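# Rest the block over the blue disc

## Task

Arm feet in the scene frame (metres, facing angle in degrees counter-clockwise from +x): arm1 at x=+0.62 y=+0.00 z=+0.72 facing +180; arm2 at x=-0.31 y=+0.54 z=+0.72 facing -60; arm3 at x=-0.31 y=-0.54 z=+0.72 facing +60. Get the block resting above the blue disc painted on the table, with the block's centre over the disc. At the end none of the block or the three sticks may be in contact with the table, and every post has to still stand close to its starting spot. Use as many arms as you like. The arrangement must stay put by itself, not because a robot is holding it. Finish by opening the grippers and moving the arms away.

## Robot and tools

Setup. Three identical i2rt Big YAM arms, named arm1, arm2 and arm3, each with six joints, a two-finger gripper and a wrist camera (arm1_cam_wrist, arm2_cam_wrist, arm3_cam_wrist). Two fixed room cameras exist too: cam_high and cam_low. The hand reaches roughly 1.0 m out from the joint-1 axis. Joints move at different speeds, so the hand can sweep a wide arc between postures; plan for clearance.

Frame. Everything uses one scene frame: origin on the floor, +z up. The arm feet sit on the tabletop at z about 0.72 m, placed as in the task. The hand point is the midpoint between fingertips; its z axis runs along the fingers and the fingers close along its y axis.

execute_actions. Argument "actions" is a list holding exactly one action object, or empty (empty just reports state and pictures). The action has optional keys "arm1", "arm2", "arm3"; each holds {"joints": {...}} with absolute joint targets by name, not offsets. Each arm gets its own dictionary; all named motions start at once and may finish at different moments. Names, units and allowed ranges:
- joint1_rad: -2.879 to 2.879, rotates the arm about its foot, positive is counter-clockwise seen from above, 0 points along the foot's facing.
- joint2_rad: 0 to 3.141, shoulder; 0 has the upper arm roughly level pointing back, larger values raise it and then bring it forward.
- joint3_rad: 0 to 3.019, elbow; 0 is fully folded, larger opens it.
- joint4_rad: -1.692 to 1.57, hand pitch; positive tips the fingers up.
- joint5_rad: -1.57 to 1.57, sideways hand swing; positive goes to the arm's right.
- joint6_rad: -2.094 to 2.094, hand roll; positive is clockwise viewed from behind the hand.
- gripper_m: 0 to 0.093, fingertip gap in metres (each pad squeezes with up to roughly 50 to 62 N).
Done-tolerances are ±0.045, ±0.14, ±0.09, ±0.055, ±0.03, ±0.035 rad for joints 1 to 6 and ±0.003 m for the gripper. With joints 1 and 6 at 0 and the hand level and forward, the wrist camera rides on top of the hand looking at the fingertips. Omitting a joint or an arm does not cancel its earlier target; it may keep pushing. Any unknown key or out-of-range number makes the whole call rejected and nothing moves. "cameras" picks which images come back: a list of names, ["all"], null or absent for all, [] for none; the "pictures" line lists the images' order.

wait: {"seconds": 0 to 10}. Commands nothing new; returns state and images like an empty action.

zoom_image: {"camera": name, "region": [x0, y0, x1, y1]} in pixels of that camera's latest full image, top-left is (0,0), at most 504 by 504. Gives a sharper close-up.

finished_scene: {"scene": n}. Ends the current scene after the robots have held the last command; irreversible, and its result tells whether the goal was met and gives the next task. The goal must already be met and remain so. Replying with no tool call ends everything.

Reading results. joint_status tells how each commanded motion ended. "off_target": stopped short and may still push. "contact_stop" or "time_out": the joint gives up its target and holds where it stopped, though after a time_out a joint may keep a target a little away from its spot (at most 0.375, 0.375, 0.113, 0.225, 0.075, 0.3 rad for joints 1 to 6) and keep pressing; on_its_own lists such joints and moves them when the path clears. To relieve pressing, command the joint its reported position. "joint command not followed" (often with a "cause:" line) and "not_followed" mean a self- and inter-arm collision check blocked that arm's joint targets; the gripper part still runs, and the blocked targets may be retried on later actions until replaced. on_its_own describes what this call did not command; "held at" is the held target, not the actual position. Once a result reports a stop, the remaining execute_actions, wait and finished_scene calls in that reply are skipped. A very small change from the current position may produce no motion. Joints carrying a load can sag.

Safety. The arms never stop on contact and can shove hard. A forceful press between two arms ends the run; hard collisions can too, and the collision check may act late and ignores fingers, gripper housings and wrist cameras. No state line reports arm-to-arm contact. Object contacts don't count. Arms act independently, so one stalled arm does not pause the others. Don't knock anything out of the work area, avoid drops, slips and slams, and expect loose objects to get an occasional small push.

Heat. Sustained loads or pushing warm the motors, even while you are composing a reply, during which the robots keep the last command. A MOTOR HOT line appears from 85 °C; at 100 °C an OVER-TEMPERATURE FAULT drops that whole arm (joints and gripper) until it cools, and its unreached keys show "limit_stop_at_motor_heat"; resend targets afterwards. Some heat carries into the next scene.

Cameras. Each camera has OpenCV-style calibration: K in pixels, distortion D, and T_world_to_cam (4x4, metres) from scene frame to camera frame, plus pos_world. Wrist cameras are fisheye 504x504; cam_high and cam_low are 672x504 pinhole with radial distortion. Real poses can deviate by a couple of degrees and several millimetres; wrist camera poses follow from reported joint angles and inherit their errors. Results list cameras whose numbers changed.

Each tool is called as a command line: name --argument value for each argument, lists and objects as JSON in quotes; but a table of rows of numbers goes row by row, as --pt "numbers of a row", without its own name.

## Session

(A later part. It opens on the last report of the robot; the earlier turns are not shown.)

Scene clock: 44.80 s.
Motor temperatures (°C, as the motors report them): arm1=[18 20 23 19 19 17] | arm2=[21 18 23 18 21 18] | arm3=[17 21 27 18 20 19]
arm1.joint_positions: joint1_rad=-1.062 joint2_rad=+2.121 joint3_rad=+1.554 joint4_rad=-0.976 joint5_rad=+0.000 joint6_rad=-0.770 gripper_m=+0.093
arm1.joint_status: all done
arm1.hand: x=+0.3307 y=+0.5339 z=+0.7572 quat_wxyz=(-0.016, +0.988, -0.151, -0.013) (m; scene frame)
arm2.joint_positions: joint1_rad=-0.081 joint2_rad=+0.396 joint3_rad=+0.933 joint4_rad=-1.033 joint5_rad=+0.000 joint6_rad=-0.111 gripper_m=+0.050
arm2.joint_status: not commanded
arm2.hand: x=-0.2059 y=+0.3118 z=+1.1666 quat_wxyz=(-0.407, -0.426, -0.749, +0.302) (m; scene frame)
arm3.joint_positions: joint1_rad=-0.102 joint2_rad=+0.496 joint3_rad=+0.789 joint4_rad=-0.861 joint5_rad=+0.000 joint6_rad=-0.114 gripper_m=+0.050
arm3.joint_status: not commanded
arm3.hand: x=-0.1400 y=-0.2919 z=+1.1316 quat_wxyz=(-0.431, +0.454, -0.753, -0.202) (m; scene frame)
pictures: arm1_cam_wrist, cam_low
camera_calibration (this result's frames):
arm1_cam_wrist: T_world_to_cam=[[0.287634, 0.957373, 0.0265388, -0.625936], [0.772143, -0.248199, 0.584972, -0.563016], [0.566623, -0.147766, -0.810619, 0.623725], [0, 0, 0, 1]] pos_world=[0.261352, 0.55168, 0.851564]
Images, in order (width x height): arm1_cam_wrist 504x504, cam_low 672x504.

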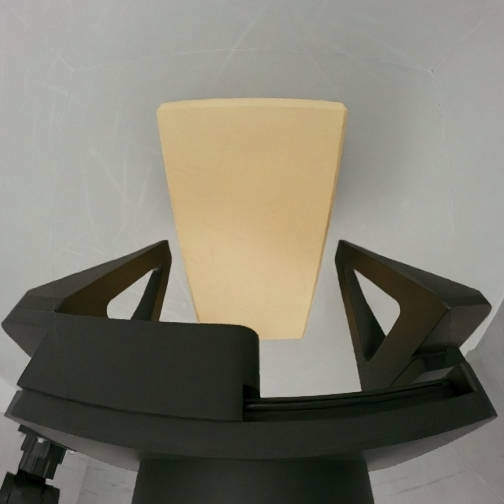

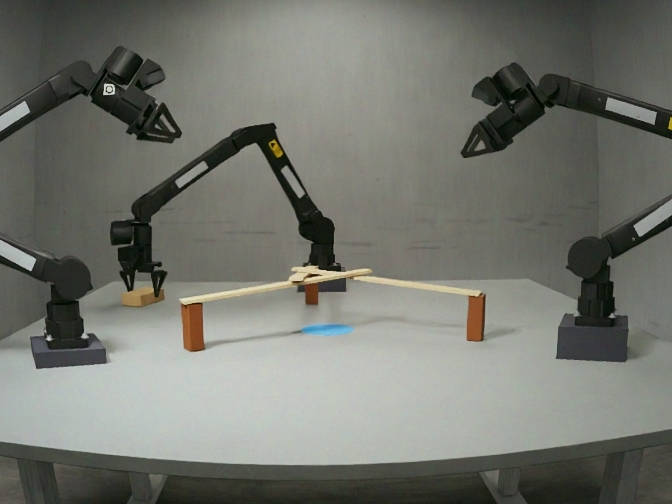

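execute_actions --actions '[{"arm1":{"joints":{"joint2_rad":2.14}}}]' --cameras '[]'

execute_actions --actions '[{"arm1":{"joints":{"gripper_m":0.04}},"arm2":{"joints":{"joint2_rad":0.2}},"arm3":{"joints":{"joint2_rad":0.2}}}]' --cameras '[]'

execute_actions --actions '[{"arm1":{"joints":{"joint2_rad":1.75,"joint3_rad":1.83,"joint4_rad":-1.35}}}]' --cameras '[]'

execute_actions --actions '[{"arm1":{"joints":{"joint1_rad":-0.01,"joint6_rad":0.51,"joint2_rad":1.85}}}]'

Scene clock: 45.70 s.
Motor temperatures (°C, as the motors report them): arm1=[18 21 22 19 19 17] | arm2=[21 18 23 18 21 18] | arm3=[17 21 27 18 20 19]
arm1.joint_positions: joint1_rad=-1.062 joint2_rad=+2.121 joint3_rad=+1.554 joint4_rad=-0.976 joint5_rad=+0.000 joint6_rad=-0.770 gripper_m=+0.093
arm1.joint_status: all done
arm1.hand: x=+0.3307 y=+0.5339 z=+0.7572 quat_wxyz=(-0.016, +0.988, -0.151, -0.013) (m; scene frame)
arm2.joint_positions: joint1_rad=-0.081 joint2_rad=+0.396 joint3_rad=+0.933 joint4_rad=-1.033 joint5_rad=+0.000 joint6_rad=-0.111 gripper_m=+0.050
arm2.joint_status: not commanded
arm2.hand: x=-0.2059 y=+0.3118 z=+1.1666 quat_wxyz=(-0.407, -0.426, -0.749, +0.302) (m; scene frame)
arm3.joint_positions: joint1_rad=-0.102 joint2_rad=+0.496 joint3_rad=+0.789 joint4_rad=-0.861 joint5_rad=+0.000 joint6_rad=-0.114 gripper_m=+0.050
arm3.joint_status: not commanded
arm3.hand: x=-0.1400 y=-0.2919 z=+1.1316 quat_wxyz=(-0.431, +0.454, -0.753, -0.202) (m; scene frame)
pictures: none
No camera images: the call's "cameras" was empty. Leave "cameras" out to get every camera's image.

Scene clock: 46.83 s.
Motor temperatures (°C, as the motors report them): arm1=[18 21 22 19 19 17] | arm2=[21 18 23 18 21 18] | arm3=[17 21 27 18 20 19]
arm1.joint_positions: joint1_rad=-1.062 joint2_rad=+2.121 joint3_rad=+1.554 joint4_rad=-0.974 joint5_rad=-0.001 joint6_rad=-0.770 gripper_m=+0.069
arm1.joint_status: gripper_m off_target (ended at +0.069, target +0.040)
arm1.hand: x=+0.3304 y=+0.5342 z=+0.7573 quat_wxyz=(-0.017, +0.988, -0.151, -0.014) (m; scene frame)
arm2.joint_positions: joint1_rad=-0.081 joint2_rad=+0.195 joint3_rad=+0.933 joint4_rad=-1.033 joint5_rad=+0.000 joint6_rad=-0.111 gripper_m=+0.050
arm2.joint_status: all done
arm2.hand: x=-0.2306 y=+0.3678 z=+1.2056 quat_wxyz=(-0.475, -0.398, -0.702, +0.351) (m; scene frame)
arm3.joint_positions: joint1_rad=-0.102 joint2_rad=+0.188 joint3_rad=+0.789 joint4_rad=-0.861 joint5_rad=+0.000 joint6_rad=-0.114 gripper_m=+0.050
arm3.joint_status: all done
arm3.hand: x=-0.1832 y=-0.3569 z=+1.2047 quat_wxyz=(-0.548, +0.411, -0.682, -0.256) (m; scene frame)
pictures: none
No camera images: the call's "cameras" was empty. Leave "cameras" out to get every camera's image.

Scene clock: 48.67 s.
Motor temperatures (°C, as the motors report them): arm1=[18 21 23 19 19 17] | arm2=[21 18 23 18 21 18] | arm3=[17 21 27 18 20 19]
arm1.joint_positions: joint1_rad=-1.062 joint2_rad=+1.767 joint3_rad=+1.812 joint4_rad=-1.338 joint5_rad=-0.001 joint6_rad=-0.770 gripper_m=+0.069
arm1.joint_status: all done
arm1.hand: x=+0.3307 y=+0.5340 z=+1.0596 quat_wxyz=(-0.115, +0.978, -0.149, -0.088) (m; scene frame)
arm2.joint_positions: joint1_rad=-0.081 joint2_rad=+0.195 joint3_rad=+0.933 joint4_rad=-1.033 joint5_rad=+0.000 joint6_rad=-0.111 gripper_m=+0.050
arm2.joint_status: not commanded
arm2.hand: x=-0.2306 y=+0.3678 z=+1.2056 quat_wxyz=(-0.475, -0.398, -0.702, +0.351) (m; scene frame)
arm3.joint_positions: joint1_rad=-0.102 joint2_rad=+0.188 joint3_rad=+0.789 joint4_rad=-0.861 joint5_rad=+0.000 joint6_rad=-0.114 gripper_m=+0.050
arm3.joint_status: not commanded
arm3.hand: x=-0.1832 y=-0.3569 z=+1.2047 quat_wxyz=(-0.548, +0.411, -0.682, -0.256) (m; scene frame)
pictures: none
No camera images: the call's "cameras" was empty. Leave "cameras" out to get every camera's image.

Scene clock: 50.70 s.
Motor temperatures (°C, as the motors report them): arm1=[19 21 23 19 19 17] | arm2=[21 18 23 18 21 18] | arm3=[17 21 27 18 20 19]
arm1.joint_positions: joint1_rad=-0.004 joint2_rad=+1.880 joint3_rad=+1.812 joint4_rad=-1.338 joint5_rad=-0.003 joint6_rad=+0.494 gripper_m=+0.069
arm1.joint_status: all done
arm1.hand: x=-0.0014 y=+0.0070 z=+0.9887 quat_wxyz=(+0.016, +0.964, -0.250, -0.084) (m; scene frame)
arm2.joint_positions: joint1_rad=-0.081 joint2_rad=+0.195 joint3_rad=+0.933 joint4_rad=-1.033 joint5_rad=+0.000 joint6_rad=-0.111 gripper_m=+0.050
arm2.joint_status: not commanded
arm2.hand: x=-0.2306 y=+0.3678 z=+1.2056 quat_wxyz=(-0.475, -0.398, -0.702, +0.351) (m; scene frame)
arm3.joint_positions: joint1_rad=-0.102 joint2_rad=+0.188 joint3_rad=+0.789 joint4_rad=-0.861 joint5_rad=+0.000 joint6_rad=-0.114 gripper_m=+0.050
arm3.joint_status: not commanded
arm3.hand: x=-0.1832 y=-0.3569 z=+1.2047 quat_wxyz=(-0.548, +0.411, -0.682, -0.256) (m; scene frame)
pictures: arm1_cam_wrist, arm2_cam_wrist, arm3_cam_wrist, cam_high, cam_low
camera_calibration (this result's frames):
arm1_cam_wrist: T_world_to_cam=[[0.468893, 0.880159, -0.0738842, 0.0679245], [0.791499, -0.381585, 0.477411, -0.465471], [0.392005, -0.282334, -0.875568, 0.986533], [0, 0, 0, 1]] pos_world=[-0.0501552, 0.041131, 1.09102]
arm2_cam_wrist: T_world_to_cam=[[-0.891393, -0.439695, 0.109942, -0.180347], [-0.413343, 0.689156, -0.595156, 0.375638], [0.18592, -0.575962, -0.796054, 1.34072], [0, 0, 0, 1]] pos_world=[-0.254761, 0.434035, 1.31068]
arm3_cam_wrist: T_world_to_cam=[[0.838996, -0.534616, 0.101346, -0.157116], [-0.36137, -0.686687, -0.630771, 0.460151], [0.406814, 0.492591, -0.769322, 1.2978], [0, 0, 0, 1]] pos_world=[-0.229858, -0.407301, 1.3046]
Images, in order (width x height): arm1_cam_wrist 504x504, arm2_cam_wrist 504x504, arm3_cam_wrist 504x504, cam_high 672x504, cam_low 672x504.

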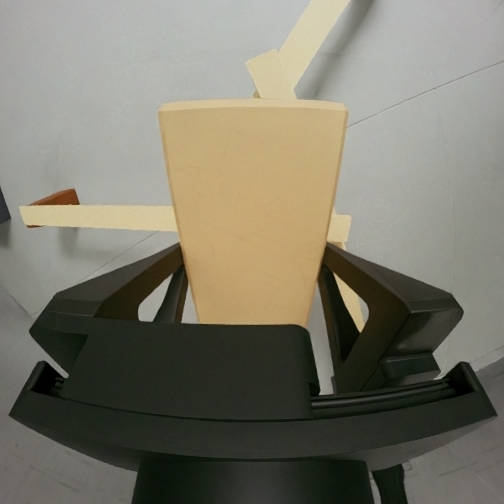

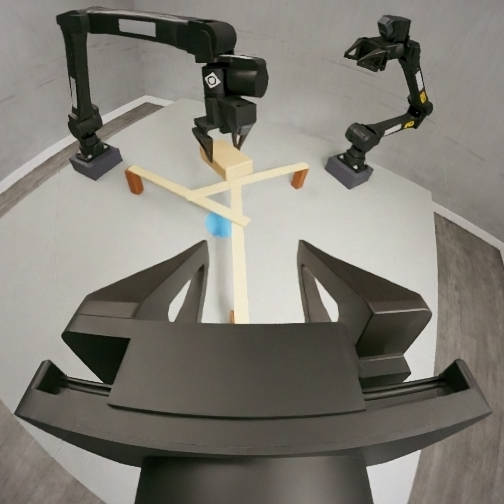

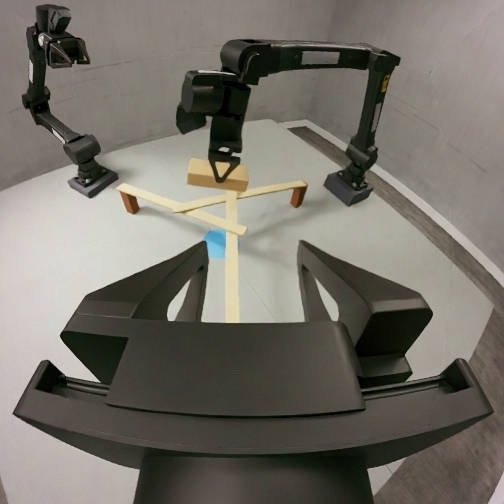

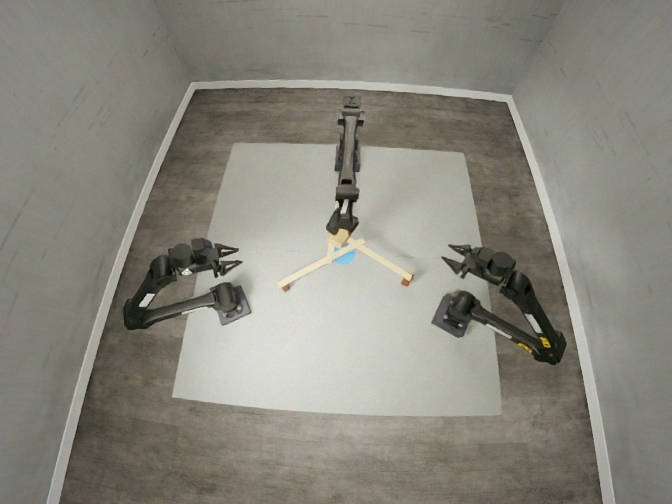

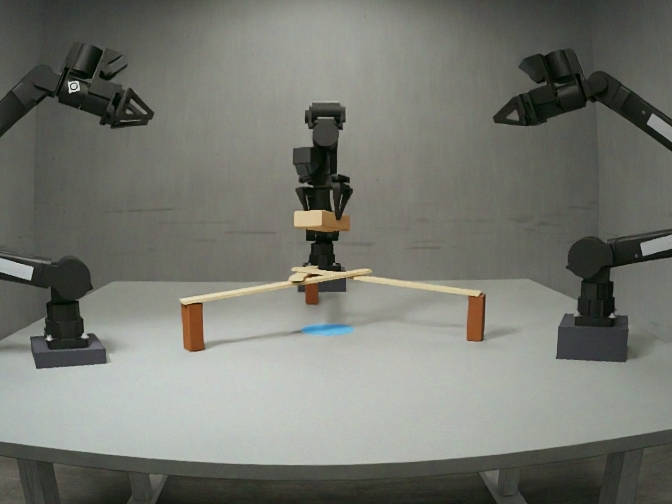

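execute_actions --actions '[{"arm1":{"joints":{"joint1_rad":0.015,"joint4_rad":-1.378,"joint2_rad":1.965}}}]' --cameras '["cam_low","arm3_cam_wrist","arm1_cam_wrist"]'

zoom_image --camera "cam_low" --region '[270, 220, 400, 300]'

Scene clock: 52.60 s.
Motor temperatures (°C, as the motors report them): arm1=[19 22 23 19 19 17] | arm2=[21 18 23 18 21 18] | arm3=[17 21 27 18 20 19]
arm1.joint_positions: joint1_rad=+0.002 joint2_rad=+1.987 joint3_rad=+1.812 joint4_rad=-1.364 joint5_rad=-0.003 joint6_rad=+0.494 gripper_m=+0.069
arm1.joint_status: all done
arm1.hand: x=+0.0003 y=+0.0042 z=+0.9236 quat_wxyz=(+0.001, +0.968, -0.249, -0.020) (m; scene frame)
arm2.joint_positions: joint1_rad=-0.081 joint2_rad=+0.195 joint3_rad=+0.933 joint4_rad=-1.033 joint5_rad=+0.000 joint6_rad=-0.111 gripper_m=+0.050
arm2.joint_status: not commanded
arm2.hand: x=-0.2306 y=+0.3678 z=+1.2056 quat_wxyz=(-0.475, -0.398, -0.702, +0.351) (m; scene frame)
arm3.joint_positions: joint1_rad=-0.102 joint2_rad=+0.188 joint3_rad=+0.789 joint4_rad=-0.861 joint5_rad=+0.000 joint6_rad=-0.114 gripper_m=+0.050
arm3.joint_status: not commanded
arm3.hand: x=-0.1832 y=-0.3569 z=+1.2047 quat_wxyz=(-0.548, +0.411, -0.682, -0.256) (m; scene frame)
pictures: arm1_cam_wrist, arm3_cam_wrist, cam_low
camera_calibration (this result's frames):
arm1_cam_wrist: T_world_to_cam=[[0.471339, 0.881861, -0.012645, 0.00824593], [0.722481, -0.377851, 0.579007, -0.530645], [0.505826, -0.282045, -0.815224, 0.872372], [0, 0, 0, 1]] pos_world=[-0.0617737, 0.0382711, 1.01853]
arm3_cam_wrist: T_world_to_cam=[[0.838996, -0.534616, 0.101346, -0.157116], [-0.36137, -0.686687, -0.630771, 0.460151], [0.406814, 0.492591, -0.769322, 1.2978], [0, 0, 0, 1]] pos_world=[-0.229858, -0.407301, 1.3046]
Images, in order (width x height): arm1_cam_wrist 504x504, arm3_cam_wrist 504x504, cam_low 672x504.

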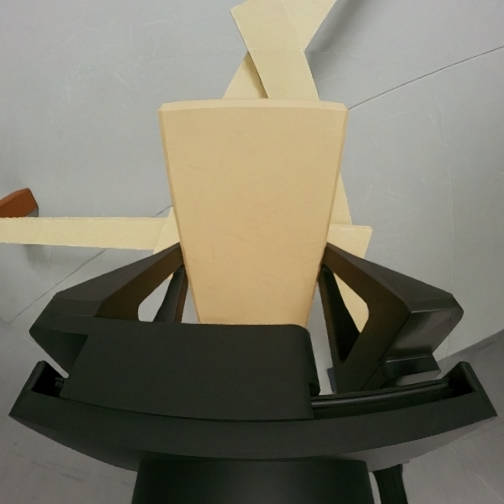

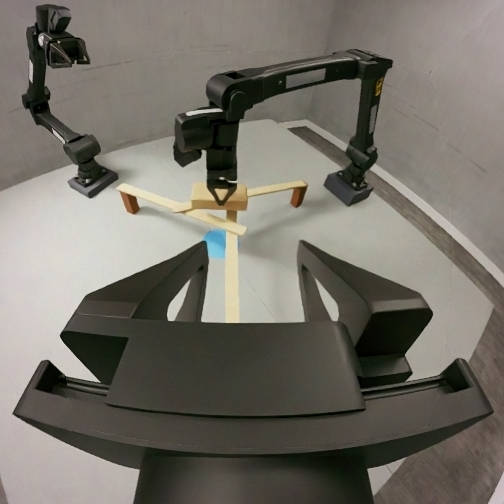

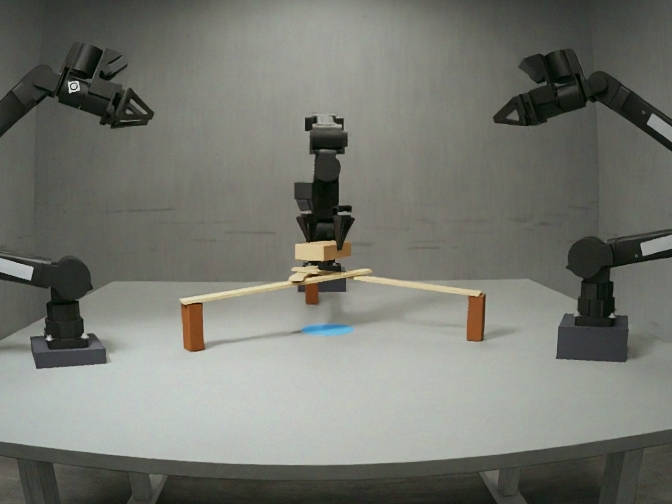

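Region (270, 220, 400, 300) of cam_low's 672x504 image, scaled by 3.877, with more detail than that image has; it fills the top 310 rows of this view, and the rest is white.

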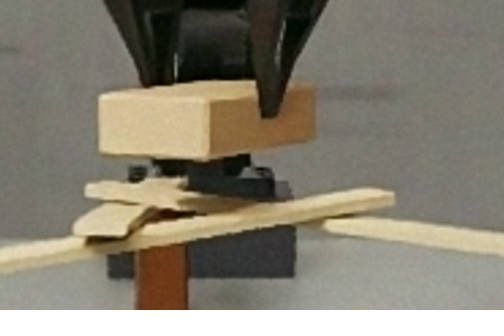

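Lower ~2.2 cm.

execute_actions --actions '[{"arm1":{"joints":{"joint1_rad":0.03,"joint2_rad":2.02}}}]' --cameras '["cam_low"]'

zoom_image --camera "cam_low" --region '[270, 220, 400, 300]'

Scene clock: 53.67 s.
Motor temperatures (°C, as the motors report them): arm1=[19 22 23 19 19 17] | arm2=[21 18 23 18 21 18] | arm3=[17 21 27 18 20 19]
arm1.joint_positions: joint1_rad=+0.021 joint2_rad=+2.022 joint3_rad=+1.812 joint4_rad=-1.364 joint5_rad=-0.003 joint6_rad=+0.494 gripper_m=+0.069
arm1.joint_status: all done
arm1.hand: x=+0.0003 y=-0.0074 z=+0.9022 quat_wxyz=(-0.004, +0.971, -0.240, -0.002) (m; scene frame)
arm2.joint_positions: joint1_rad=-0.081 joint2_rad=+0.195 joint3_rad=+0.933 joint4_rad=-1.033 joint5_rad=+0.000 joint6_rad=-0.111 gripper_m=+0.050
arm2.joint_status: not commanded
arm2.hand: x=-0.2306 y=+0.3678 z=+1.2056 quat_wxyz=(-0.475, -0.398, -0.702, +0.351) (m; scene frame)
arm3.joint_positions: joint1_rad=-0.102 joint2_rad=+0.188 joint3_rad=+0.789 joint4_rad=-0.861 joint5_rad=+0.000 joint6_rad=-0.114 gripper_m=+0.050
arm3.joint_status: not commanded
arm3.hand: x=-0.1832 y=-0.3569 z=+1.2047 quat_wxyz=(-0.548, +0.411, -0.682, -0.256) (m; scene frame)
pictures: cam_low
Images, in order (width x height): cam_low 672x504.

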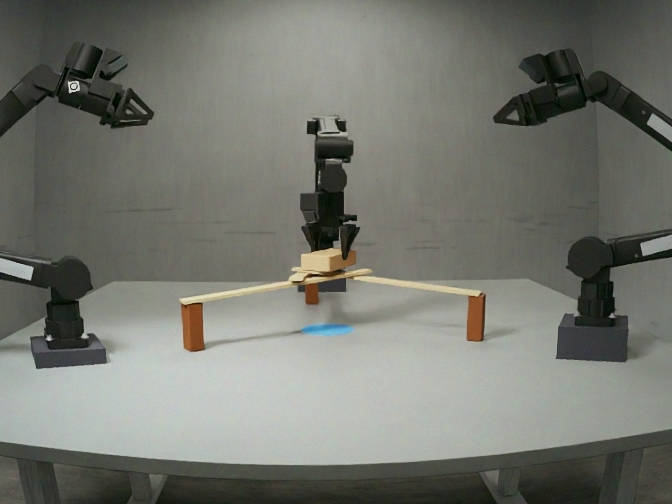

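Region (270, 220, 400, 300) of cam_low's 672x504 image, scaled by 3.877, with more detail than that image has; it fills the top 310 rows of this view, and the rest is white.

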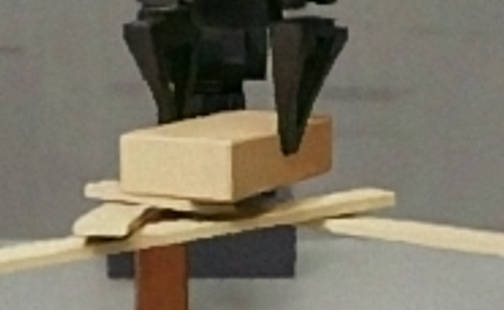

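execute_actions --actions '[{"arm1":{"joints":{"joint2_rad":2.04}}}]' --cameras '["cam_low"]'

execute_actions --actions '[{"arm1":{"joints":{"gripper_m":0.093}}}]' --cameras '[]'

execute_actions --actions '[{"arm1":{"joints":{"joint2_rad":1.2}}}]' --cameras '["cam_low","cam_high"]'

Scene clock: 54.67 s.
Motor temperatures (°C, as the motors report them): arm1=[19 22 23 19 19 17] | arm2=[21 18 23 18 21 18] | arm3=[17 21 27 18 20 19]
arm1.joint_positions: joint1_rad=+0.021 joint2_rad=+2.036 joint3_rad=+1.812 joint4_rad=-1.364 joint5_rad=-0.003 joint6_rad=+0.494 gripper_m=+0.069
arm1.joint_status: all done
arm1.hand: x=+0.0005 y=-0.0073 z=+0.8938 quat_wxyz=(-0.006, +0.971, -0.240, +0.004) (m; scene frame)
arm2.joint_positions: joint1_rad=-0.081 joint2_rad=+0.195 joint3_rad=+0.933 joint4_rad=-1.033 joint5_rad=+0.000 joint6_rad=-0.111 gripper_m=+0.050
arm2.joint_status: not commanded
arm2.hand: x=-0.2306 y=+0.3678 z=+1.2056 quat_wxyz=(-0.475, -0.398, -0.702, +0.351) (m; scene frame)
arm3.joint_positions: joint1_rad=-0.102 joint2_rad=+0.188 joint3_rad=+0.789 joint4_rad=-0.861 joint5_rad=+0.000 joint6_rad=-0.114 gripper_m=+0.050
arm3.joint_status: not commanded
arm3.hand: x=-0.1832 y=-0.3569 z=+1.2047 quat_wxyz=(-0.548, +0.411, -0.682, -0.256) (m; scene frame)
pictures: cam_low
Images, in order (width x height): cam_low 672x504.

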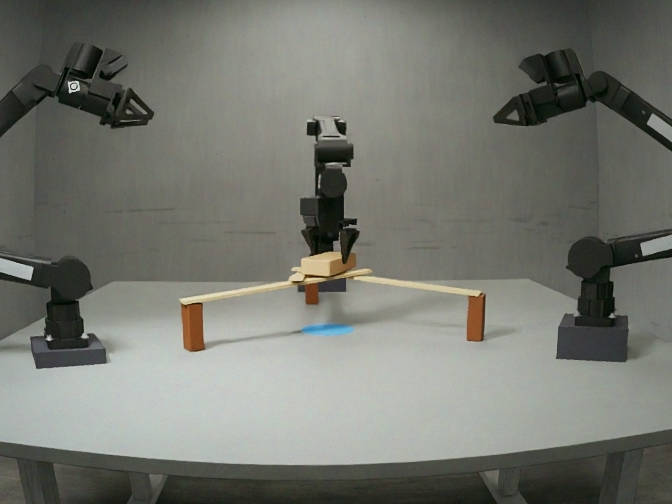

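Scene clock: 55.27 s.
Motor temperatures (°C, as the motors report them): arm1=[19 22 23 19 19 17] | arm2=[21 18 23 18 21 18] | arm3=[17 21 27 18 20 19]
arm1.joint_positions: joint1_rad=+0.021 joint2_rad=+2.036 joint3_rad=+1.812 joint4_rad=-1.364 joint5_rad=-0.003 joint6_rad=+0.495 gripper_m=+0.093
arm1.joint_status: all done
arm1.hand: x=+0.0005 y=-0.0073 z=+0.8938 quat_wxyz=(-0.006, +0.971, -0.240, +0.004) (m; scene frame)
arm2.joint_positions: joint1_rad=-0.081 joint2_rad=+0.195 joint3_rad=+0.933 joint4_rad=-1.033 joint5_rad=+0.000 joint6_rad=-0.111 gripper_m=+0.050
arm2.joint_status: not commanded
arm2.hand: x=-0.2306 y=+0.3678 z=+1.2056 quat_wxyz=(-0.475, -0.398, -0.702, +0.351) (m; scene frame)
arm3.joint_positions: joint1_rad=-0.102 joint2_rad=+0.188 joint3_rad=+0.789 joint4_rad=-0.861 joint5_rad=+0.000 joint6_rad=-0.114 gripper_m=+0.050
arm3.joint_status: not commanded
arm3.hand: x=-0.1832 y=-0.3569 z=+1.2047 quat_wxyz=(-0.548, +0.411, -0.682, -0.256) (m; scene frame)
pictures: none
No camera images: the call's "cameras" was empty. Leave "cameras" out to get every camera's image.

Scene clock: 57.10 s.
Motor temperatures (°C, as the motors report them): arm1=[18 22 23 19 19 17] | arm2=[21 18 23 18 21 18] | arm3=[17 21 27 18 20 19]
arm1.joint_positions: joint1_rad=+0.021 joint2_rad=+1.202 joint3_rad=+1.822 joint4_rad=-1.365 joint5_rad=-0.003 joint6_rad=+0.495 gripper_m=+0.093
arm1.joint_status: all done
arm1.hand: x=+0.1836 y=-0.0110 z=+1.3486 quat_wxyz=(+0.097, +0.888, -0.217, -0.393) (m; scene frame)
arm2.joint_positions: joint1_rad=-0.081 joint2_rad=+0.195 joint3_rad=+0.933 joint4_rad=-1.033 joint5_rad=+0.000 joint6_rad=-0.111 gripper_m=+0.050
arm2.joint_status: not commanded
arm2.hand: x=-0.2306 y=+0.3678 z=+1.2056 quat_wxyz=(-0.475, -0.398, -0.702, +0.351) (m; scene frame)
arm3.joint_positions: joint1_rad=-0.102 joint2_rad=+0.188 joint3_rad=+0.789 joint4_rad=-0.861 joint5_rad=+0.000 joint6_rad=-0.114 gripper_m=+0.050
arm3.joint_status: not commanded
arm3.hand: x=-0.1832 y=-0.3569 z=+1.2047 quat_wxyz=(-0.548, +0.411, -0.682, -0.256) (m; scene frame)
pictures: cam_high, cam_low
Images, in order (width x height): cam_high 672x504, cam_low 672x504.

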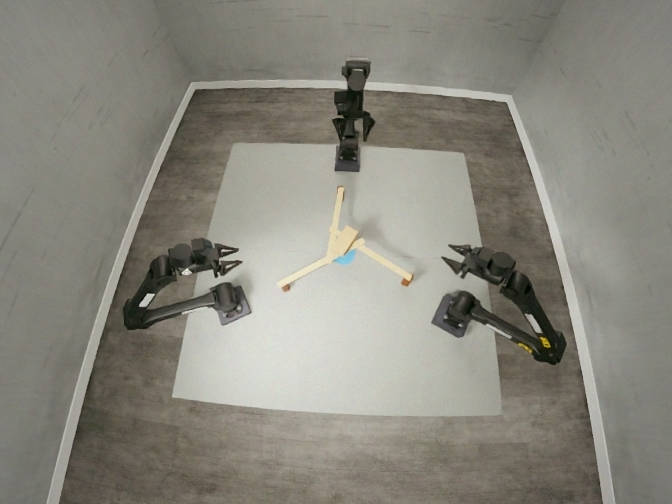

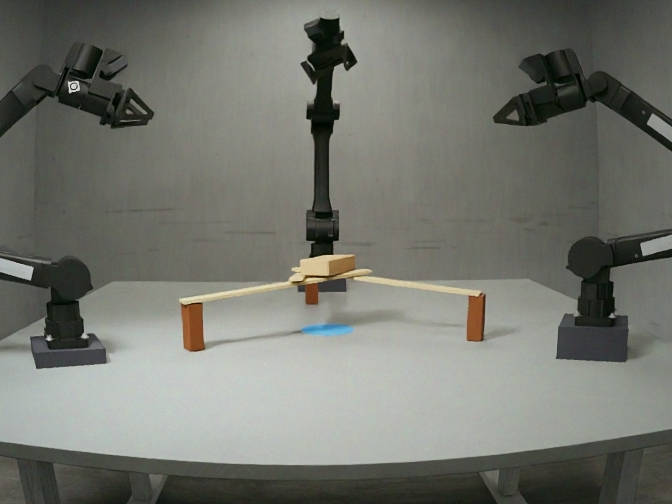

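finished_scene --scene 2

The scene is finished: the task was done.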